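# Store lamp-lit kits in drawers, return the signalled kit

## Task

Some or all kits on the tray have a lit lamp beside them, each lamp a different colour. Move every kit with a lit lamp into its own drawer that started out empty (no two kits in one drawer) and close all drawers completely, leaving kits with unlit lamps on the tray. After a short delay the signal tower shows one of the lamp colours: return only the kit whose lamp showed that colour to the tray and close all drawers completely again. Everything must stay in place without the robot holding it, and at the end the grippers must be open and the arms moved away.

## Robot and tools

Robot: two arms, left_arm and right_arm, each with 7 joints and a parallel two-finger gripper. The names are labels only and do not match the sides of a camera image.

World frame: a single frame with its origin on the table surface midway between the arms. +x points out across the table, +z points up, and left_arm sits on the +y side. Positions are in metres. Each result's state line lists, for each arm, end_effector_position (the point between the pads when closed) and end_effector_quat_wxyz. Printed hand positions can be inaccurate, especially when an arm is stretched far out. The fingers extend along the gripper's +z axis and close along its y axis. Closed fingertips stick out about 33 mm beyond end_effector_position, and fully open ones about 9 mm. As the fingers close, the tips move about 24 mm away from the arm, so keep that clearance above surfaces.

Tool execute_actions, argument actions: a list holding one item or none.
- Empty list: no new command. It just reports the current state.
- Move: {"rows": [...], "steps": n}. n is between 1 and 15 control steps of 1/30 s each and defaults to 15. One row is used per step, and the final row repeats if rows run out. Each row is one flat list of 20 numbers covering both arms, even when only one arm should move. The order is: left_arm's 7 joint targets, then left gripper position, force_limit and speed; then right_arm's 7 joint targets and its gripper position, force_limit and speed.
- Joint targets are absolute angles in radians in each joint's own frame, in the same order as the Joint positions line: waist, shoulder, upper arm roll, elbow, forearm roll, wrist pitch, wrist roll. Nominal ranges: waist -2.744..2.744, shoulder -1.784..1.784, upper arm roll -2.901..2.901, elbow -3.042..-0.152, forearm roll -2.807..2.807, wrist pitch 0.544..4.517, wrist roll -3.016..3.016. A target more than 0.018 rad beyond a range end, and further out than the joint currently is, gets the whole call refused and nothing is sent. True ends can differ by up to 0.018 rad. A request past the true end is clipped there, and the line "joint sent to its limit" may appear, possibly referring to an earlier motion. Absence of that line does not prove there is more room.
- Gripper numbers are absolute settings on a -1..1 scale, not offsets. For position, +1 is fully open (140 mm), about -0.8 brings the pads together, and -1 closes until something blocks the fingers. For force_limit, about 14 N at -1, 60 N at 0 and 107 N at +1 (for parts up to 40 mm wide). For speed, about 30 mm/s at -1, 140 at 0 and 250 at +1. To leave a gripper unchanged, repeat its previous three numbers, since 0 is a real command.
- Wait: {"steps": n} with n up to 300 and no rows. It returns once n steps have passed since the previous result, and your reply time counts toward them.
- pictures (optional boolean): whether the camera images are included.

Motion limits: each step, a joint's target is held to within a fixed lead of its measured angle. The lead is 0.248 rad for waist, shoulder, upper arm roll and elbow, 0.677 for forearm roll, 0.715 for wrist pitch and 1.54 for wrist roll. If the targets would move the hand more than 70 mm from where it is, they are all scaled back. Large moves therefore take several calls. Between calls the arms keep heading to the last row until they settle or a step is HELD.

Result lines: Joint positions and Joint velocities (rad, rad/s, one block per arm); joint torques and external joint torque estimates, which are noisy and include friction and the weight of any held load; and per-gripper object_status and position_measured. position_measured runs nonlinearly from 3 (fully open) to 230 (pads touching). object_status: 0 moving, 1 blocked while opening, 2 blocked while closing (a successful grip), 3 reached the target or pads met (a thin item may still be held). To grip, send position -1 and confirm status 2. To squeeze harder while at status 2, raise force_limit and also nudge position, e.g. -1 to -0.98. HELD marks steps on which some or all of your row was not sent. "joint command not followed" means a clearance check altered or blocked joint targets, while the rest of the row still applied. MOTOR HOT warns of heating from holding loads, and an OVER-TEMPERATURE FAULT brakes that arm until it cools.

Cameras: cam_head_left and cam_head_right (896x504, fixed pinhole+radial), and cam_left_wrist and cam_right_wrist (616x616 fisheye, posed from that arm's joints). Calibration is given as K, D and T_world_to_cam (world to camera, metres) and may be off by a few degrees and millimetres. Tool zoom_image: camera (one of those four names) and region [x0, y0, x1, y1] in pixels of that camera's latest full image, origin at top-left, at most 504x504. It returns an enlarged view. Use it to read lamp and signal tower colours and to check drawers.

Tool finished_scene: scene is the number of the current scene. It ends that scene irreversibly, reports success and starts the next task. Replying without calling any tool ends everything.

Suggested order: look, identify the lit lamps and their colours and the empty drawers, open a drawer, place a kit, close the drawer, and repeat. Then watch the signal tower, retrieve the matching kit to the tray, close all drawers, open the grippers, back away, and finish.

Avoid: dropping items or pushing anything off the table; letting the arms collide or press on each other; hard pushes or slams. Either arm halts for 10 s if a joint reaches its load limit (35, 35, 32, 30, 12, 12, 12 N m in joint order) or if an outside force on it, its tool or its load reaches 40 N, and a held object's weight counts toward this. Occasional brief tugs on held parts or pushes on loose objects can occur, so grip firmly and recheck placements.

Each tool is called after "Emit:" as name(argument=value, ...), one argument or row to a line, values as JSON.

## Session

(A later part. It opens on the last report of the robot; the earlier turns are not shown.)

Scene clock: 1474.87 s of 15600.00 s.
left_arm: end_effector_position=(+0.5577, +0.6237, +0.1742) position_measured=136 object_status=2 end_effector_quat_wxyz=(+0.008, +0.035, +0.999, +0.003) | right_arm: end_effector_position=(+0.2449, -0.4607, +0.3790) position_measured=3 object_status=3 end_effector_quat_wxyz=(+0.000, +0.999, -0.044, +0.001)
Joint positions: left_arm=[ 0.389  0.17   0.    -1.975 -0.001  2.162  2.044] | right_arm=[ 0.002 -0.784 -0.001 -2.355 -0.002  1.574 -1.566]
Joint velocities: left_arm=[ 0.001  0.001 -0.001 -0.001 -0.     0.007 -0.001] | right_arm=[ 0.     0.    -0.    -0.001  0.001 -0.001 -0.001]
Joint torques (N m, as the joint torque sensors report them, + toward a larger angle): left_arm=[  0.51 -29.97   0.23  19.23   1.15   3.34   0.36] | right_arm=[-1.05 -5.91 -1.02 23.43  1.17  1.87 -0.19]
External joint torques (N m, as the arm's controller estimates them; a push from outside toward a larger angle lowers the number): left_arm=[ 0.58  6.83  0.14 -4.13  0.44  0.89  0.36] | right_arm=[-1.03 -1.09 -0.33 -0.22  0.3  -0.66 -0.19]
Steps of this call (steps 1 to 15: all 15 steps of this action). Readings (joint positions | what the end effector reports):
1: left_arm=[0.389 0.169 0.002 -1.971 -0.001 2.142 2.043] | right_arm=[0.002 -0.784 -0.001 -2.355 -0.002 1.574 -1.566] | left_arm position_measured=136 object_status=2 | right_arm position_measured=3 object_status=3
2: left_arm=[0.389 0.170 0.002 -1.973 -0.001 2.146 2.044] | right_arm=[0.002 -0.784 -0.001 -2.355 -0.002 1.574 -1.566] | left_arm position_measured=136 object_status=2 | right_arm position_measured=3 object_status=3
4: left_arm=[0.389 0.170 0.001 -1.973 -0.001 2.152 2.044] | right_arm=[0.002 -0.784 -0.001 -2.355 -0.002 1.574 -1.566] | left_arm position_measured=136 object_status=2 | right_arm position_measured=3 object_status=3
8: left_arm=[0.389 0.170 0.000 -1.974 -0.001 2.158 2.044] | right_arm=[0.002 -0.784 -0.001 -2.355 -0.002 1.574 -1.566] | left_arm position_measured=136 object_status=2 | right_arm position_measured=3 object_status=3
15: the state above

Emit:
execute_actions(
  actions=[
    {"rows":[[0.39,0.169,0,-1.974,0,2.16,2.05,0.2,0,0,0,-0.785,0,-2.356,0,1.571,-1.571,1,0,1]],"steps":12},
  ],
  pictures=false,
)

Emit:
execute_actions(
  actions=[
    {"rows":[[0.39,0.1205,0,-1.89,0,2.0,2.05,0.2,0,0,0,-0.785,0,-2.356,0,1.571,-1.571,1,0,1]],"steps":15},
  ],
  pictures=false,
)

Emit:
execute_actions(
  actions=[
    {"rows":[[0.6,-0.3,0,-2.3,0,2.0,1.8,0,0,1,0,-0.785,0,-2.356,0,1.571,-1.571,1,0,1]],"steps":15},
  ],
  pictures=false,
)

Emit:
execute_actions(
  actions=[
    {"rows":[[1.25,-0.6,0,-2.8,0,2.5,1.45,0,0,1,0,-0.785,0,-2.356,0,1.571,-1.571,1,0,1]],"steps":15},
  ],
  pictures=false,
)

Emit:
execute_actions(
  actions=[
    {"rows":[[1.25,-0.6,0,-2.8,0.2,3.3,1.45,0,0,1,0,-0.785,0,-2.356,0,1.571,-1.571,1,0,1]],"steps":15},
  ],
  pictures=false,
)

Emit:
execute_actions(
  actions=[
    {"rows":[[1.25,-0.4,0,-2.8,0.5,3.7,1.45,0,0,1,0,-0.785,0,-2.356,0,1.571,-1.571,1,0,1]],"steps":15},
  ],
  pictures=false,
)

Emit:
execute_actions(
  actions=[
    {"rows":[[1.25,0.0,0,-2.8,0.9,4.1,1.45,0,0,1,0,-0.785,0,-2.356,0,1.571,-1.571,1,0,1]],"steps":15},
  ],
  pictures=false,
)

Emit:
execute_actions(
  actions=[
    {"rows":[[1.2,0.2,0,-2.76,1.3165,4.161,1.45,0,0,1,0,-0.785,0,-2.356,0,1.571,-1.571,1,0,1]],"steps":15},
  ],
  pictures=false,
)

Emit:
execute_actions(
  actions=[
    {"rows":[[1.16,0.319,0,-2.715,1.3165,4.163,1.45,0,0,1,0,-0.785,0,-2.356,0,1.571,-1.571,1,0,1]],"steps":15},
  ],
  pictures=false,
)

Emit:
execute_actions(
  actions=[
    {"steps":12},
  ],
)

Scene clock: 1496.00 s of 15600.00 s.
left_arm: end_effector_position=(+0.5584, +0.6240, +0.1751) position_measured=104 object_status=0 end_effector_quat_wxyz=(+0.009, +0.035, +0.999, +0.004) | right_arm: end_effector_position=(+0.2449, -0.4607, +0.3790) position_measured=3 object_status=3 end_effector_quat_wxyz=(+0.000, +0.999, -0.044, +0.001)
Joint positions: left_arm=[ 0.389  0.169  0.    -1.974 -0.001  2.163  2.045] | right_arm=[ 0.002 -0.784 -0.001 -2.355 -0.002  1.574 -1.566]
Joint velocities: left_arm=[ 0.    -0.     0.001  0.    -0.001 -0.001  0.001] | right_arm=[ 0.    -0.     0.     0.001 -0.001  0.001  0.001]
Joint torques (N m, as the joint torque sensors report them, + toward a larger angle): left_arm=[  0.31 -36.71   0.76  22.82   1.13   2.14   0.24] | right_arm=[-0.91 -5.84 -1.   23.36  1.16  1.9  -0.17]
External joint torques (N m, as the arm's controller estimates them; a push from outside toward a larger angle lowers the number): left_arm=[ 0.28  0.2   0.56 -0.62  0.42 -0.32  0.24] | right_arm=[-0.93 -0.97 -0.36 -0.34  0.28 -0.63 -0.17]
Steps of this call (steps 1 to 15: the robot went on to your last target; steps 16 to 90: nothing new was sent; then 17.73 s passed at rest; steps 91 to 102: all 12 steps of this action). Readings (joint positions | what the end effector reports):
91: left_arm=[0.389 0.169 0.000 -1.975 -0.001 2.163 2.045] | right_arm=[0.002 -0.784 -0.001 -2.355 -0.002 1.574 -1.566] | left_arm position_measured=136 object_status=0 | right_arm position_measured=3 object_status=3
92: left_arm=[0.389 0.169 0.000 -1.975 -0.001 2.163 2.045] | right_arm=[0.002 -0.784 -0.001 -2.355 -0.002 1.574 -1.566] | left_arm position_measured=134 object_status=0 | right_arm position_measured=3 object_status=3
94: left_arm=[0.389 0.169 0.000 -1.974 -0.001 2.163 2.045] | right_arm=[0.002 -0.784 -0.001 -2.355 -0.002 1.574 -1.566] | left_arm position_measured=114 object_status=0 | right_arm position_measured=3 object_status=3
98: left_arm=[0.389 0.169 0.000 -1.974 -0.001 2.163 2.045] | right_arm=[0.002 -0.784 -0.001 -2.355 -0.002 1.574 -1.566] | left_arm position_measured=104 object_status=0 | right_arm position_measured=3 object_status=3
102: the state above

Scene clock: 1496.50 s of 15600.00 s.
left_arm: end_effector_position=(+0.5545, +0.6224, +0.2313) position_measured=104 object_status=3 end_effector_quat_wxyz=(+0.003, +0.035, +0.999, +0.001) | right_arm: end_effector_position=(+0.2449, -0.4607, +0.3790) position_measured=3 object_status=3 end_effector_quat_wxyz=(+0.000, +0.999, -0.044, +0.001)
Joint positions: left_arm=[ 0.389  0.119  0.    -1.889 -0.001  2.013  2.045] | right_arm=[ 0.002 -0.784 -0.001 -2.355 -0.002  1.574 -1.566]
Joint velocities: left_arm=[-0.     0.004  0.    -0.     0.002 -0.055 -0.001] | right_arm=[-0.001 -0.002  0.001 -0.001  0.    -0.001  0.001]
Joint torques (N m, as the joint torque sensors report them, + toward a larger angle): left_arm=[  0.36 -35.51   0.16  22.61   1.28   1.87   0.4 ] | right_arm=[-0.44 -6.26 -1.21 23.21  1.21  1.86 -0.18]
External joint torques (N m, as the arm's controller estimates them; a push from outside toward a larger angle lowers the number): left_arm=[ 0.26  0.68 -0.05 -1.67  0.5  -0.59  0.4 ] | right_arm=[-0.42 -1.35 -0.53 -0.48  0.33 -0.66 -0.18]
Steps of this call (steps 1 to 15: all 15 steps of this action). Readings (joint positions | what the end effector reports):
1: left_arm=[0.389 0.168 0.000 -1.960 -0.001 2.134 2.045] | right_arm=[0.002 -0.784 -0.001 -2.355 -0.002 1.574 -1.566] | left_arm position_measured=104 object_status=0 | right_arm position_measured=3 object_status=3
2: left_arm=[0.389 0.160 0.000 -1.941 -0.001 2.109 2.045] | right_arm=[0.002 -0.784 -0.001 -2.355 -0.002 1.574 -1.566] | left_arm position_measured=104 object_status=3 | right_arm position_measured=3 object_status=3
4: left_arm=[0.389 0.136 0.000 -1.911 -0.001 2.075 2.045] | right_arm=[0.002 -0.784 -0.001 -2.355 -0.002 1.574 -1.566] | left_arm position_measured=104 object_status=3 | right_arm position_measured=3 object_status=3
8: left_arm=[0.389 0.115 0.000 -1.889 -0.001 2.039 2.045] | right_arm=[0.002 -0.784 -0.001 -2.355 -0.002 1.574 -1.566] | left_arm position_measured=104 object_status=3 | right_arm position_measured=3 object_status=3
15: the state above

Scene clock: 1497.00 s of 15600.00 s.
left_arm: end_effector_position=(+0.3862, +0.6566, +0.2585) position_measured=129 object_status=3 end_effector_quat_wxyz=(+0.004, -0.159, +0.987, +0.001) | right_arm: end_effector_position=(+0.2449, -0.4607, +0.3790) position_measured=3 object_status=3 end_effector_quat_wxyz=(+0.000, +0.999, -0.044, +0.001)
Joint positions: left_arm=[ 0.598 -0.298  0.004 -2.294 -0.001  2.005  1.869] | right_arm=[ 0.002 -0.784 -0.001 -2.355 -0.002  1.574 -1.566]
Joint velocities: left_arm=[ 0.     0.001 -0.021 -0.074  0.    -0.006 -0.205] | right_arm=[ 0.    -0.001  0.     0.     0.002  0.001  0.001]
Joint torques (N m, as the joint torque sensors report them, + toward a larger angle): left_arm=[ -0.02 -22.06  -0.83  23.95   1.25   1.98  -0.3 ] | right_arm=[-0.57 -6.28 -1.43 23.73  1.21  1.94 -0.14]
External joint torques (N m, as the arm's controller estimates them; a push from outside toward a larger angle lowers the number): left_arm=[-0.3  -0.52 -0.86 -0.85  0.46 -0.57 -0.3 ] | right_arm=[-0.59 -1.39 -0.79  0.04  0.33 -0.59 -0.14]
Steps of this call (steps 1 to 15: all 15 steps of this action). Readings (joint positions | what the end effector reports):
1: left_arm=[0.405 0.096 -0.010 -1.921 -0.001 2.015 2.034] | right_arm=[0.002 -0.784 -0.001 -2.355 -0.002 1.574 -1.566] | left_arm position_measured=104 object_status=0 | right_arm position_measured=3 object_status=3
2: left_arm=[0.428 0.061 -0.014 -1.963 -0.001 2.013 2.023] | right_arm=[0.002 -0.784 -0.001 -2.355 -0.002 1.574 -1.566] | left_arm position_measured=115 object_status=0 | right_arm position_measured=3 object_status=3
4: left_arm=[0.481 -0.020 -0.012 -2.050 -0.001 2.012 2.000] | right_arm=[0.002 -0.784 -0.001 -2.355 -0.002 1.574 -1.566] | left_arm position_measured=129 object_status=0 | right_arm position_measured=3 object_status=3
8: left_arm=[0.574 -0.225 0.003 -2.236 -0.001 2.006 1.940] | right_arm=[0.002 -0.784 -0.001 -2.355 -0.002 1.574 -1.566] | left_arm position_measured=129 object_status=0 | right_arm position_measured=3 object_status=3
15: the state above

Scene clock: 1497.50 s of 15600.00 s.
left_arm: end_effector_position=(+0.1449, +0.7783, +0.1936) position_measured=129 object_status=3 end_effector_quat_wxyz=(+0.093, -0.566, +0.816, +0.066) | right_arm: end_effector_position=(+0.2449, -0.4607, +0.3790) position_measured=3 object_status=3 end_effector_quat_wxyz=(+0.000, +0.999, -0.044, +0.001)
Joint positions: left_arm=[ 1.218 -0.59   0.005 -2.785 -0.001  2.424  1.596] | right_arm=[ 0.002 -0.784 -0.001 -2.355 -0.002  1.574 -1.566]
Joint velocities: left_arm=[ 0.478 -0.08   0.004 -0.232 -0.001  0.41  -0.461] | right_arm=[-0.001  0.001 -0.001  0.001  0.    -0.    -0.   ]
Joint torques (N m, as the joint torque sensors report them, + toward a larger angle): left_arm=[ -4.56 -11.97  -3.47  25.25   1.14   4.36  -0.24] | right_arm=[-0.89 -6.16 -0.99 23.65  1.23  1.89 -0.2 ]
External joint torques (N m, as the arm's controller estimates them; a push from outside toward a larger angle lowers the number): left_arm=[ 1.31 -0.26  2.41 -1.61  0.18  0.98 -0.24] | right_arm=[-0.83 -1.41 -0.24 -0.01  0.37 -0.64 -0.2 ]
Steps of this call (steps 1 to 15: all 15 steps of this action). Readings (joint positions | what the end effector reports):
1: left_arm=[0.622 -0.321 -0.007 -2.327 -0.001 2.044 1.850] | right_arm=[0.002 -0.784 -0.001 -2.355 -0.002 1.574 -1.566] | left_arm position_measured=129 object_status=3 | right_arm position_measured=3 object_status=3
2: left_arm=[0.655 -0.357 -0.011 -2.368 -0.001 2.083 1.830] | right_arm=[0.002 -0.784 -0.001 -2.355 -0.002 1.574 -1.566] | left_arm position_measured=129 object_status=3 | right_arm position_measured=3 object_status=3
4: left_arm=[0.736 -0.434 -0.010 -2.450 -0.001 2.159 1.791] | right_arm=[0.002 -0.784 -0.001 -2.355 -0.002 1.574 -1.566] | left_arm position_measured=129 object_status=3 | right_arm position_measured=3 object_status=3
8: left_arm=[0.921 -0.538 -0.003 -2.619 -0.001 2.281 1.718] | right_arm=[0.002 -0.784 -0.001 -2.355 -0.002 1.574 -1.566] | left_arm position_measured=129 object_status=3 | right_arm position_measured=3 object_status=3
15: the state above

Scene clock: 1498.00 s of 15600.00 s.
left_arm: end_effector_position=(+0.1790, +0.9000, +0.3166) position_measured=129 object_status=3 end_effector_quat_wxyz=(+0.290, -0.506, +0.773, +0.249) | right_arm: end_effector_position=(+0.2449, -0.4607, +0.3790) position_measured=3 object_status=3 end_effector_quat_wxyz=(+0.000, +0.999, -0.044, +0.001)
Joint positions: left_arm=[ 1.241 -0.594  0.006 -2.796  0.148  2.984  1.536] | right_arm=[ 0.002 -0.784 -0.001 -2.355 -0.002  1.574 -1.566]
Joint velocities: left_arm=[ 0.026 -0.017 -0.013 -0.002  0.219  1.06  -0.147] | right_arm=[ 0.001  0.    -0.     0.     0.     0.    -0.001]
Joint torques (N m, as the joint torque sensors report them, + toward a larger angle): left_arm=[  1.3  -11.12  -1.64  22.43   1.41   4.15  -0.39] | right_arm=[-0.48 -6.38 -1.02 23.52  1.25  1.86 -0.15]
External joint torques (N m, as the arm's controller estimates them; a push from outside toward a larger angle lowers the number): left_arm=[ 1.35 -0.19 -1.23 -1.14  1.05  1.11 -0.37] | right_arm=[-0.48 -1.6  -0.34 -0.13  0.38 -0.67 -0.15]
Steps of this call (steps 1 to 15: all 15 steps of this action). Readings (joint positions | what the end effector reports):
1: left_arm=[1.226 -0.590 0.007 -2.791 0.012 2.459 1.591] | right_arm=[0.002 -0.784 -0.001 -2.355 -0.002 1.574 -1.566] | left_arm position_measured=129 object_status=3 | right_arm position_measured=3 object_status=3
2: left_arm=[1.228 -0.590 0.007 -2.793 0.024 2.496 1.588] | right_arm=[0.002 -0.784 -0.001 -2.355 -0.002 1.574 -1.566] | left_arm position_measured=129 object_status=3 | right_arm position_measured=3 object_status=3
4: left_arm=[1.230 -0.590 0.007 -2.793 0.047 2.571 1.581] | right_arm=[0.002 -0.784 -0.001 -2.355 -0.002 1.574 -1.566] | left_arm position_measured=129 object_status=3 | right_arm position_measured=3 object_status=3
8: left_arm=[1.234 -0.591 0.007 -2.794 0.087 2.721 1.567] | right_arm=[0.002 -0.784 -0.001 -2.355 -0.002 1.574 -1.566] | left_arm position_measured=129 object_status=3 | right_arm position_measured=3 object_status=3
15: the state above

Scene clock: 1498.50 s of 15600.00 s.
left_arm: end_effector_position=(+0.2871, +0.9148, +0.3883) position_measured=129 object_status=3 end_effector_quat_wxyz=(+0.449, -0.312, +0.767, +0.335) | right_arm: end_effector_position=(+0.2449, -0.4607, +0.3790) position_measured=3 object_status=3 end_effector_quat_wxyz=(+0.000, +0.999, -0.044, +0.001)
Joint positions: left_arm=[ 1.246 -0.403  0.002 -2.799  0.483  3.624  1.48 ] | right_arm=[ 0.002 -0.784 -0.001 -2.355 -0.002  1.574 -1.566]
Joint velocities: left_arm=[ 0.007  0.01   0.     0.001  0.123  0.439 -0.077] | right_arm=[ 0.     0.001  0.    -0.001 -0.001 -0.    -0.001]
Joint torques (N m, as the joint torque sensors report them, + toward a larger angle): left_arm=[  1.09 -14.18  -0.43  20.93   0.2    3.72  -0.3 ] | right_arm=[-0.79 -6.54 -0.78 23.61  1.18  1.91 -0.17]
External joint torques (N m, as the arm's controller estimates them; a push from outside toward a larger angle lowers the number): left_arm=[ 0.8   1.08 -1.04 -0.68  0.85  0.87 -0.29] | right_arm=[-0.82 -1.77 -0.15  0.    0.3  -0.61 -0.16]
Steps of this call (steps 1 to 15: all 15 steps of this action). Readings (joint positions | what the end effector reports):
1: left_arm=[1.243 -0.578 0.007 -2.793 0.184 3.043 1.533] | right_arm=[0.002 -0.784 -0.001 -2.355 -0.002 1.574 -1.566] | left_arm position_measured=129 object_status=3 | right_arm position_measured=3 object_status=3
2: left_arm=[1.244 -0.552 0.007 -2.791 0.222 3.104 1.529] | right_arm=[0.002 -0.784 -0.001 -2.355 -0.002 1.574 -1.566] | left_arm position_measured=129 object_status=3 | right_arm position_measured=3 object_status=3
4: left_arm=[1.244 -0.500 0.006 -2.793 0.291 3.218 1.521] | right_arm=[0.002 -0.784 -0.001 -2.355 -0.002 1.574 -1.566] | left_arm position_measured=129 object_status=3 | right_arm position_measured=3 object_status=3
8: left_arm=[1.245 -0.433 0.004 -2.798 0.398 3.415 1.505] | right_arm=[0.002 -0.784 -0.001 -2.355 -0.002 1.574 -1.566] | left_arm position_measured=129 object_status=3 | right_arm position_measured=3 object_status=3
15: the state above

Scene clock: 1499.00 s of 15600.00 s.
left_arm: end_effector_position=(+0.3887, +0.8096, +0.2596) position_measured=129 object_status=3 end_effector_quat_wxyz=(+0.506, -0.149, +0.828, +0.190) | right_arm: end_effector_position=(+0.2449, -0.4607, +0.3790) position_measured=3 object_status=3 end_effector_quat_wxyz=(+0.000, +0.999, -0.044, +0.001)
Joint positions: left_arm=[ 1.249 -0.003  0.001 -2.803  0.88   4.046  1.464] | right_arm=[ 0.002 -0.784 -0.001 -2.355 -0.002  1.574 -1.566]
Joint velocities: left_arm=[ 0.001  0.019  0.001  0.011  0.145  0.305 -0.024] | right_arm=[-0.    -0.001  0.001 -0.     0.001 -0.     0.   ]
Joint torques (N m, as the joint torque sensors report them, + toward a larger angle): left_arm=[ -0.54 -22.76  -0.45  16.     0.21   3.87  -0.16] | right_arm=[-0.45 -6.28 -0.58 23.32  1.18  1.86 -0.17]
External joint torques (N m, as the arm's controller estimates them; a push from outside toward a larger angle lowers the number): left_arm=[-0.85  0.53 -0.77  0.58  1.07  0.8  -0.15] | right_arm=[-0.48 -1.38  0.05 -0.37  0.3  -0.67 -0.17]
Steps of this call (steps 1 to 15: all 15 steps of this action). Readings (joint positions | what the end effector reports):
1: left_arm=[1.249 -0.383 0.004 -2.794 0.523 3.664 1.479] | right_arm=[0.002 -0.784 -0.001 -2.355 -0.002 1.574 -1.566] | left_arm position_measured=129 object_status=3 | right_arm position_measured=3 object_status=3
2: left_arm=[1.249 -0.349 0.004 -2.791 0.565 3.702 1.478] | right_arm=[0.002 -0.784 -0.001 -2.355 -0.002 1.574 -1.566] | left_arm position_measured=129 object_status=3 | right_arm position_measured=3 object_status=3
4: left_arm=[1.249 -0.272 0.003 -2.791 0.641 3.771 1.477] | right_arm=[0.002 -0.784 -0.001 -2.355 -0.002 1.574 -1.566] | left_arm position_measured=129 object_status=3 | right_arm position_measured=3 object_status=3
8: left_arm=[1.249 -0.099 0.003 -2.794 0.773 3.903 1.472] | right_arm=[0.002 -0.784 -0.001 -2.355 -0.002 1.574 -1.566] | left_arm position_measured=129 object_status=3 | right_arm position_measured=3 object_status=3
15: the state above

Scene clock: 1499.50 s of 15600.00 s.
left_arm: end_effector_position=(+0.4319, +0.6557, +0.1836) position_measured=129 object_status=3 end_effector_quat_wxyz=(+0.505, +0.028, +0.862, +0.028) | right_arm: end_effector_position=(+0.2449, -0.4607, +0.3790) position_measured=3 object_status=3 end_effector_quat_wxyz=(+0.000, +0.999, -0.044, +0.001)
Joint positions: left_arm=[ 1.202  0.198  0.001 -2.763  1.296  4.145  1.459] | right_arm=[ 0.002 -0.784 -0.001 -2.355 -0.002  1.574 -1.566]
Joint velocities: left_arm=[ 0.     0.006  0.     0.018  0.15   0.074 -0.008] | right_arm=[-0.002  0.     0.    -0.    -0.001 -0.001  0.001]
Joint torques (N m, as the joint torque sensors report them, + toward a larger angle): left_arm=[ -2.17 -23.78  -0.3   11.65   0.33   4.07  -0.22] | right_arm=[-1.42 -6.72 -0.91 24.02  1.15  1.91 -0.11]
External joint torques (N m, as the arm's controller estimates them; a push from outside toward a larger angle lowers the number): left_arm=[-2.33  1.83  0.12  0.48  0.97  0.82 -0.2 ] | right_arm=[-1.42 -2.01 -0.27  0.44  0.27 -0.61 -0.11]
Steps of this call (steps 1 to 15: all 15 steps of this action). Readings (joint positions | what the end effector reports):
1: left_arm=[1.248 0.011 0.003 -2.795 0.915 4.056 1.464] | right_arm=[0.002 -0.784 -0.001 -2.355 -0.002 1.574 -1.566] | left_arm position_measured=129 object_status=3 | right_arm position_measured=3 object_status=3
2: left_arm=[1.243 0.033 0.004 -2.789 0.953 4.063 1.464] | right_arm=[0.002 -0.784 -0.001 -2.355 -0.002 1.574 -1.566] | left_arm position_measured=129 object_status=3 | right_arm position_measured=3 object_status=3
4: left_arm=[1.233 0.079 0.003 -2.781 1.028 4.077 1.464] | right_arm=[0.002 -0.784 -0.001 -2.355 -0.002 1.574 -1.566] | left_arm position_measured=129 object_status=3 | right_arm position_measured=3 object_status=3
8: left_arm=[1.213 0.162 0.003 -2.768 1.186 4.111 1.462] | right_arm=[0.002 -0.784 -0.001 -2.355 -0.002 1.574 -1.566] | left_arm position_measured=129 object_status=3 | right_arm position_measured=3 object_status=3
15: the state above

Scene clock: 1500.00 s of 15600.00 s.
left_arm: end_effector_position=(+0.4426, +0.6341, +0.1509) position_measured=129 object_status=3 end_effector_quat_wxyz=(+0.500, +0.035, +0.865, -0.016) | right_arm: end_effector_position=(+0.2449, -0.4607, +0.3790) position_measured=3 object_status=3 end_effector_quat_wxyz=(+0.000, +0.999, -0.044, +0.001)
Joint positions: left_arm=[ 1.163  0.317  0.001 -2.717  1.313  4.158  1.457] | right_arm=[ 0.002 -0.784 -0.001 -2.355 -0.002  1.574 -1.566]
Joint velocities: left_arm=[-0.    -0.     0.001  0.003  0.003  0.007 -0.   ] | right_arm=[ 0.    -0.001  0.001  0.    -0.001 -0.001 -0.   ]
Joint torques (N m, as the joint torque sensors report them, + toward a larger angle): left_arm=[ -2.72 -26.65  -1.29  10.28   0.81   4.07  -0.19] | right_arm=[-0.71 -5.92 -1.21 24.04  1.18  1.88 -0.14]
External joint torques (N m, as the arm's controller estimates them; a push from outside toward a larger angle lowers the number): left_arm=[-2.73  1.16 -0.39  0.59  1.15  0.76 -0.17] | right_arm=[-0.77 -1.   -0.64  0.36  0.3  -0.65 -0.14]
Steps of this call (steps 1 to 15: all 15 steps of this action). Readings (joint positions | what the end effector reports):
1: left_arm=[1.194 0.220 0.003 -2.748 1.300 4.150 1.459] | right_arm=[0.002 -0.784 -0.001 -2.355 -0.002 1.574 -1.566] | left_arm position_measured=129 object_status=3 | right_arm position_measured=3 object_status=3
2: left_arm=[1.184 0.252 0.002 -2.734 1.303 4.152 1.459] | right_arm=[0.002 -0.784 -0.001 -2.355 -0.002 1.574 -1.566] | left_arm position_measured=129 object_status=3 | right_arm position_measured=3 object_status=3
4: left_arm=[1.171 0.294 0.001 -2.725 1.308 4.153 1.458] | right_arm=[0.002 -0.784 -0.001 -2.355 -0.002 1.574 -1.566] | left_arm position_measured=129 object_status=3 | right_arm position_measured=3 object_status=3
8: left_arm=[1.163 0.315 0.001 -2.720 1.312 4.155 1.458] | right_arm=[0.002 -0.784 -0.001 -2.355 -0.002 1.574 -1.566] | left_arm position_measured=129 object_status=3 | right_arm position_measured=3 object_status=3
15: the state above

Scene clock: 1500.40 s of 15600.00 s.
left_arm: end_effector_position=(+0.4427, +0.6340, +0.1512) position_measured=129 object_status=3 end_effector_quat_wxyz=(+0.500, +0.035, +0.865, -0.017) | right_arm: end_effector_position=(+0.2449, -0.4607, +0.3790) position_measured=3 object_status=3 end_effector_quat_wxyz=(+0.000, +0.999, -0.044, +0.001)
Joint positions: left_arm=[ 1.163  0.317  0.001 -2.717  1.314  4.159  1.457] | right_arm=[ 0.002 -0.784 -0.001 -2.355 -0.002  1.574 -1.566]
Joint velocities: left_arm=[-0.001  0.    -0.    -0.001  0.001  0.001 -0.002] | right_arm=[-0.002 -0.002 -0.    -0.     0.001  0.001  0.001]
Joint torques (N m, as the joint torque sensors report them, + toward a larger angle): left_arm=[ -1.83 -26.09  -0.62   9.96   0.56   4.09  -0.25] | right_arm=[-1.18 -6.18 -0.85 23.19  1.21  1.84 -0.2 ]
External joint torques (N m, as the arm's controller estimates them; a push from outside toward a larger angle lowers the number): left_arm=[-1.76  1.69  0.35  0.34  0.87  0.79 -0.22] | right_arm=[-1.14 -1.23 -0.12 -0.52  0.34 -0.69 -0.2 ]
Steps of this call (steps 1 to 12: the robot went on to your last target). Readings (joint positions | what the end effector reports):
1: left_arm=[1.163 0.317 0.001 -2.717 1.314 4.158 1.457] | right_arm=[0.002 -0.784 -0.001 -2.355 -0.002 1.574 -1.566] | left_arm position_measured=129 object_status=3 | right_arm position_measured=3 object_status=3
2: left_arm=[1.163 0.317 0.001 -2.717 1.314 4.158 1.457] | right_arm=[0.002 -0.784 -0.001 -2.355 -0.002 1.574 -1.566] | left_arm position_measured=129 object_status=3 | right_arm position_measured=3 object_status=3
4: left_arm=[1.163 0.317 0.001 -2.717 1.314 4.158 1.457] | right_arm=[0.002 -0.784 -0.001 -2.355 -0.002 1.574 -1.566] | left_arm position_measured=129 object_status=3 | right_arm position_measured=3 object_status=3
8: left_arm=[1.163 0.317 0.001 -2.717 1.314 4.159 1.457] | right_arm=[0.002 -0.784 -0.001 -2.355 -0.002 1.574 -1.566] | left_arm position_measured=129 object_status=3 | right_arm position_measured=3 object_status=3
12: the state above
camera_calibration (this result's frames):
cam_left_wrist: T_world_to_cam=[[0.203273, 0.972264, 0.11568, -0.715724], [0.0763479, -0.133526, 0.9881, -0.085443], [0.976141, -0.192022, -0.101373, -0.104503], [0, 0, 0, 1]] pos_world=[0.254021, 0.664397, 0.156627]
cam_right_wrist: T_world_to_cam=[[-0.0904825, -0.995753, 0.0169986, -0.445917], [-0.917806, 0.0900009, 0.386694, 0.111021], [-0.386582, 0.0193877, -0.922051, 0.629273], [0, 0, 0, 1]] pos_world=[0.304814, -0.466216, 0.544871]

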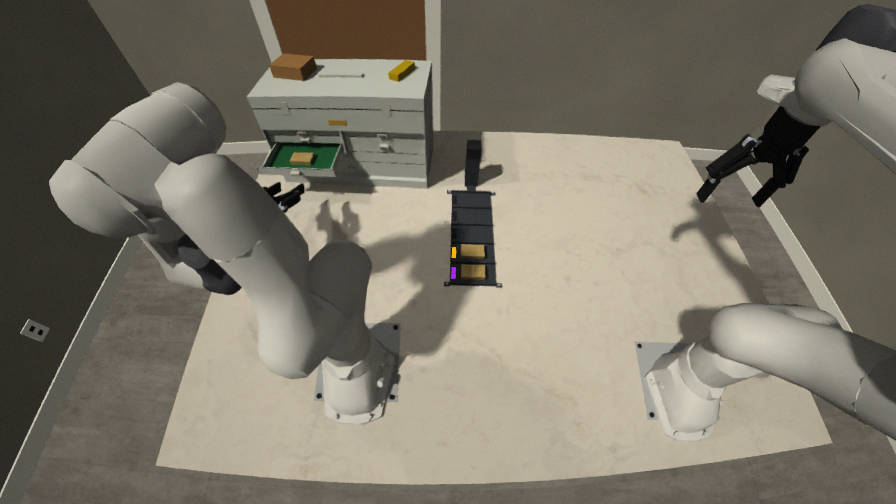

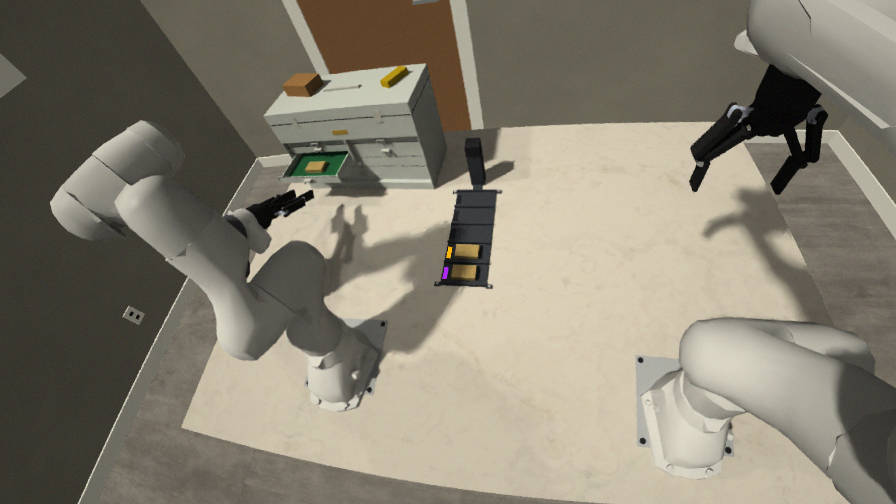

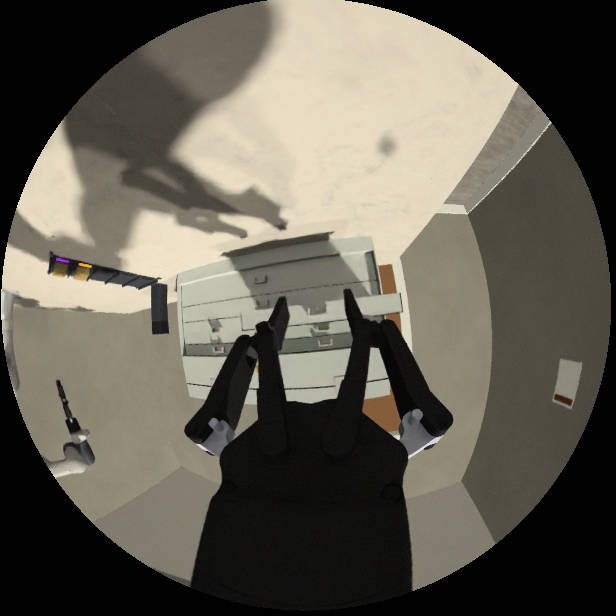

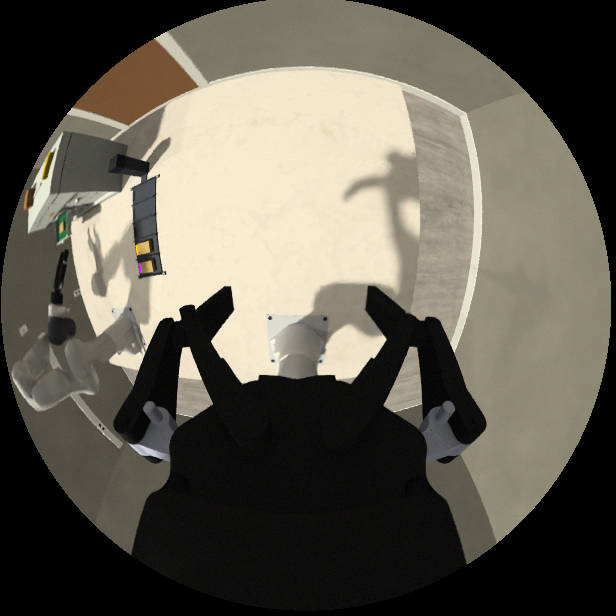

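Target measured pose [1.062-.002,.337,-2.665,1.232,4.14,1.418].

Emit:
execute_actions(
  actions=[
    {"rows":[[1.108,0.329,0,-2.69,1.272,4.148,1.432,0,0,1,0,-0.785,0,-2.356,0,1.571,-1.571,1,0,1]],"steps":10},
  ],
  pictures=false,
)

Emit:
execute_actions(
  actions=[
    {"rows":[[1.057,0.339,0,-2.663,1.229,4.136,1.412,0,0,1,0,-0.785,0,-2.356,0,1.571,-1.571,1,0,1]],"steps":15},
  ],
  pictures=false,
)

Emit:
execute_actions(
  actions=[
    {"steps":10},
  ],
  pictures=false,
)

Emit:
execute_actions(
  actions=[
    {"rows":[[1.059,0.338,0,-2.664,1.231,4.139,1.416,-1,0.3,0,0,-0.785,0,-2.356,0,1.571,-1.571,1,0,1]],"steps":15},
  ],
  pictures=false,
)

Scene clock: 1512.33 s of 15600.00 s.
left_arm: end_effector_position=(+0.4604, +0.6312, +0.1523) position_measured=129 object_status=3 end_effector_quat_wxyz=(+0.501, +0.040, +0.864, -0.018) | right_arm: end_effector_position=(+0.2449, -0.4607, +0.3790) position_measured=3 object_status=3 end_effector_quat_wxyz=(+0.000, +0.999, -0.044, +0.001)
Joint positions: left_arm=[ 1.111  0.327  0.001 -2.692  1.277  4.153  1.445] | right_arm=[ 0.002 -0.784 -0.001 -2.355 -0.002  1.574 -1.566]
Joint velocities: left_arm=[-0.004  0.003  0.     0.002 -0.021 -0.005 -0.019] | right_arm=[-0.001  0.     0.    -0.    -0.002  0.    -0.001]
Joint torques (N m, as the joint torque sensors report them, + toward a larger angle): left_arm=[ -2.86 -28.28  -0.64  10.97  -0.9    2.84  -0.31] | right_arm=[-0.86 -6.1  -1.09 23.25  1.15  1.89 -0.16]
External joint torques (N m, as the arm's controller estimates them; a push from outside toward a larger angle lowers the number): left_arm=[-2.92  0.21  0.21  1.03 -0.55 -0.46 -0.28] | right_arm=[-0.85 -1.23 -0.42 -0.43  0.28 -0.64 -0.16]
Steps of this call (steps 1 to 15: the robot went on to your last target; steps 16 to 90: nothing new was sent; then 8.60 s passed at rest; steps 91 to 100: all 10 steps of this action). Readings (joint positions | what the end effector reports):
91: left_arm=[1.152 0.320 0.004 -2.711 1.305 4.158 1.455] | right_arm=[0.002 -0.784 -0.001 -2.355 -0.002 1.574 -1.566] | left_arm position_measured=129 object_status=3 | right_arm position_measured=3 object_status=3
92: left_arm=[1.139 0.323 0.004 -2.704 1.297 4.157 1.453] | right_arm=[0.002 -0.784 -0.001 -2.355 -0.002 1.574 -1.566] | left_arm position_measured=129 object_status=3 | right_arm position_measured=3 object_status=3
94: left_arm=[1.121 0.325 0.001 -2.696 1.288 4.155 1.450] | right_arm=[0.002 -0.784 -0.001 -2.355 -0.002 1.574 -1.566] | left_arm position_measured=129 object_status=3 | right_arm position_measured=3 object_status=3
98: left_arm=[1.112 0.326 0.001 -2.692 1.279 4.154 1.446] | right_arm=[0.002 -0.784 -0.001 -2.355 -0.002 1.574 -1.566] | left_arm position_measured=129 object_status=3 | right_arm position_measured=3 object_status=3
100: the state above

Scene clock: 1512.83 s of 15600.00 s.
left_arm: end_effector_position=(+0.4787, +0.6315, +0.1525) position_measured=129 object_status=3 end_effector_quat_wxyz=(+0.501, +0.036, +0.864, -0.018) | right_arm: end_effector_position=(+0.2449, -0.4607, +0.3790) position_measured=3 object_status=3 end_effector_quat_wxyz=(+0.000, +0.999, -0.044, +0.001)
Joint positions: left_arm=[ 1.06   0.337  0.    -2.665  1.233  4.141  1.424] | right_arm=[ 0.002 -0.784 -0.001 -2.355 -0.002  1.574 -1.566]
Joint velocities: left_arm=[-0.001 -0.001 -0.     0.001 -0.008 -0.003 -0.016] | right_arm=[-0.     0.001 -0.002 -0.001  0.001 -0.     0.002]
Joint torques (N m, as the joint torque sensors report them, + toward a larger angle): left_arm=[ -2.44 -27.43  -0.94  11.2   -0.9    2.87  -0.29] | right_arm=[-0.52 -5.85 -0.82 23.2   1.17  1.86 -0.12]
External joint torques (N m, as the arm's controller estimates them; a push from outside toward a larger angle lowers the number): left_arm=[-2.38  1.88  0.05  0.66 -0.5  -0.43 -0.27] | right_arm=[-0.51 -1.17 -0.14 -0.32  0.3  -0.65 -0.12]
Steps of this call (steps 1 to 15: all 15 steps of this action). Readings (joint positions | what the end effector reports):
1: left_arm=[1.101 0.330 0.004 -2.686 1.267 4.151 1.442] | right_arm=[0.002 -0.784 -0.001 -2.355 -0.002 1.574 -1.566] | left_arm position_measured=129 object_status=3 | right_arm position_measured=3 object_status=3
2: left_arm=[1.088 0.332 0.003 -2.678 1.258 4.149 1.440] | right_arm=[0.002 -0.784 -0.001 -2.355 -0.002 1.574 -1.566] | left_arm position_measured=129 object_status=3 | right_arm position_measured=3 object_status=3
4: left_arm=[1.070 0.335 0.001 -2.670 1.247 4.146 1.436] | right_arm=[0.002 -0.784 -0.001 -2.355 -0.002 1.574 -1.566] | left_arm position_measured=129 object_status=3 | right_arm position_measured=3 object_status=3
8: left_arm=[1.061 0.336 0.000 -2.665 1.237 4.143 1.430] | right_arm=[0.002 -0.784 -0.001 -2.355 -0.002 1.574 -1.566] | left_arm position_measured=129 object_status=3 | right_arm position_measured=3 object_status=3
15: the state above

Scene clock: 1513.17 s of 15600.00 s.
left_arm: end_effector_position=(+0.4788, +0.6317, +0.1524) position_measured=129 object_status=3 end_effector_quat_wxyz=(+0.501, +0.035, +0.865, -0.019) | right_arm: end_effector_position=(+0.2449, -0.4607, +0.3790) position_measured=3 object_status=3 end_effector_quat_wxyz=(+0.000, +0.999, -0.044, +0.001)
Joint positions: left_arm=[ 1.06   0.337  0.    -2.665  1.232  4.14   1.42 ] | right_arm=[ 0.002 -0.784 -0.001 -2.355 -0.002  1.574 -1.566]
Joint velocities: left_arm=[ 0.001  0.     0.001  0.001 -0.    -0.001 -0.006] | right_arm=[ 0.002  0.    -0.001 -0.001 -0.    -0.     0.001]
Joint torques (N m, as the joint torque sensors report them, + toward a larger angle): left_arm=[ -2.1  -28.06  -0.98  11.52  -0.94   2.73  -0.38] | right_arm=[-1.02 -6.13 -0.96 23.52  1.21  1.89 -0.2 ]
External joint torques (N m, as the arm's controller estimates them; a push from outside toward a larger angle lowers the number): left_arm=[-2.16  1.12 -0.1   1.01 -0.52 -0.56 -0.36] | right_arm=[-1.08 -1.32 -0.35 -0.11  0.33 -0.64 -0.19]
Steps of this call (steps 1 to 10: the robot went on to your last target). Readings (joint positions | what the end effector reports):
1: left_arm=[1.060 0.337 0.000 -2.665 1.232 4.141 1.423] | right_arm=[0.002 -0.784 -0.001 -2.355 -0.002 1.574 -1.566] | left_arm position_measured=129 object_status=3 | right_arm position_measured=3 object_status=3
2: left_arm=[1.060 0.337 0.000 -2.665 1.232 4.141 1.423] | right_arm=[0.002 -0.784 -0.001 -2.355 -0.002 1.574 -1.566] | left_arm position_measured=129 object_status=3 | right_arm position_measured=3 object_status=3
4: left_arm=[1.060 0.337 0.000 -2.665 1.232 4.140 1.422] | right_arm=[0.002 -0.784 -0.001 -2.355 -0.002 1.574 -1.566] | left_arm position_measured=129 object_status=3 | right_arm position_measured=3 object_status=3
8: left_arm=[1.060 0.337 0.000 -2.665 1.232 4.140 1.421] | right_arm=[0.002 -0.784 -0.001 -2.355 -0.002 1.574 -1.566] | left_arm position_measured=129 object_status=3 | right_arm position_measured=3 object_status=3
10: the state above

Scene clock: 1513.67 s of 15600.00 s.
left_arm: end_effector_position=(+0.4788, +0.6311, +0.1525) position_measured=196 object_status=0 end_effector_quat_wxyz=(+0.501, +0.035, +0.864, -0.019) | right_arm: end_effector_position=(+0.2449, -0.4607, +0.3790) position_measured=3 object_status=3 end_effector_quat_wxyz=(+0.000, +0.999, -0.044, +0.001)
Joint positions: left_arm=[ 1.06   0.337  0.    -2.665  1.233  4.141  1.42 ] | right_arm=[ 0.002 -0.784 -0.001 -2.355 -0.002  1.574 -1.566]
Joint velocities: left_arm=[-0.001 -0.     0.     0.     0.002 -0.001 -0.001] | right_arm=[-0.    -0.001 -0.    -0.    -0.001  0.     0.   ]
Joint torques (N m, as the joint torque sensors report them, + toward a larger angle): left_arm=[ -1.46 -28.96  -0.45  10.19  -0.7    3.14  -0.14] | right_arm=[-0.74 -5.96 -1.1  23.74  1.14  1.9  -0.21]
External joint torques (N m, as the arm's controller estimates them; a push from outside toward a larger angle lowers the number): left_arm=[-1.51  0.35  0.44 -0.37 -0.28 -0.17 -0.11] | right_arm=[-0.74 -1.09 -0.44  0.07  0.27 -0.63 -0.21]
Steps of this call (steps 1 to 15: all 15 steps of this action). Readings (joint positions | what the end effector reports):
1: left_arm=[1.060 0.337 0.000 -2.665 1.232 4.140 1.420] | right_arm=[0.002 -0.784 -0.001 -2.355 -0.002 1.574 -1.566] | left_arm position_measured=129 object_status=0 | right_arm position_measured=3 object_status=3
2: left_arm=[1.060 0.337 0.000 -2.665 1.232 4.140 1.420] | right_arm=[0.002 -0.784 -0.001 -2.355 -0.002 1.574 -1.566] | left_arm position_measured=135 object_status=0 | right_arm position_measured=3 object_status=3
4: left_arm=[1.060 0.337 0.000 -2.665 1.232 4.140 1.420] | right_arm=[0.002 -0.784 -0.001 -2.355 -0.002 1.574 -1.566] | left_arm position_measured=150 object_status=0 | right_arm position_measured=3 object_status=3
8: left_arm=[1.060 0.337 0.000 -2.665 1.233 4.140 1.420] | right_arm=[0.002 -0.784 -0.001 -2.355 -0.002 1.574 -1.566] | left_arm position_measured=181 object_status=0 | right_arm position_measured=3 object_status=3
15: the state above


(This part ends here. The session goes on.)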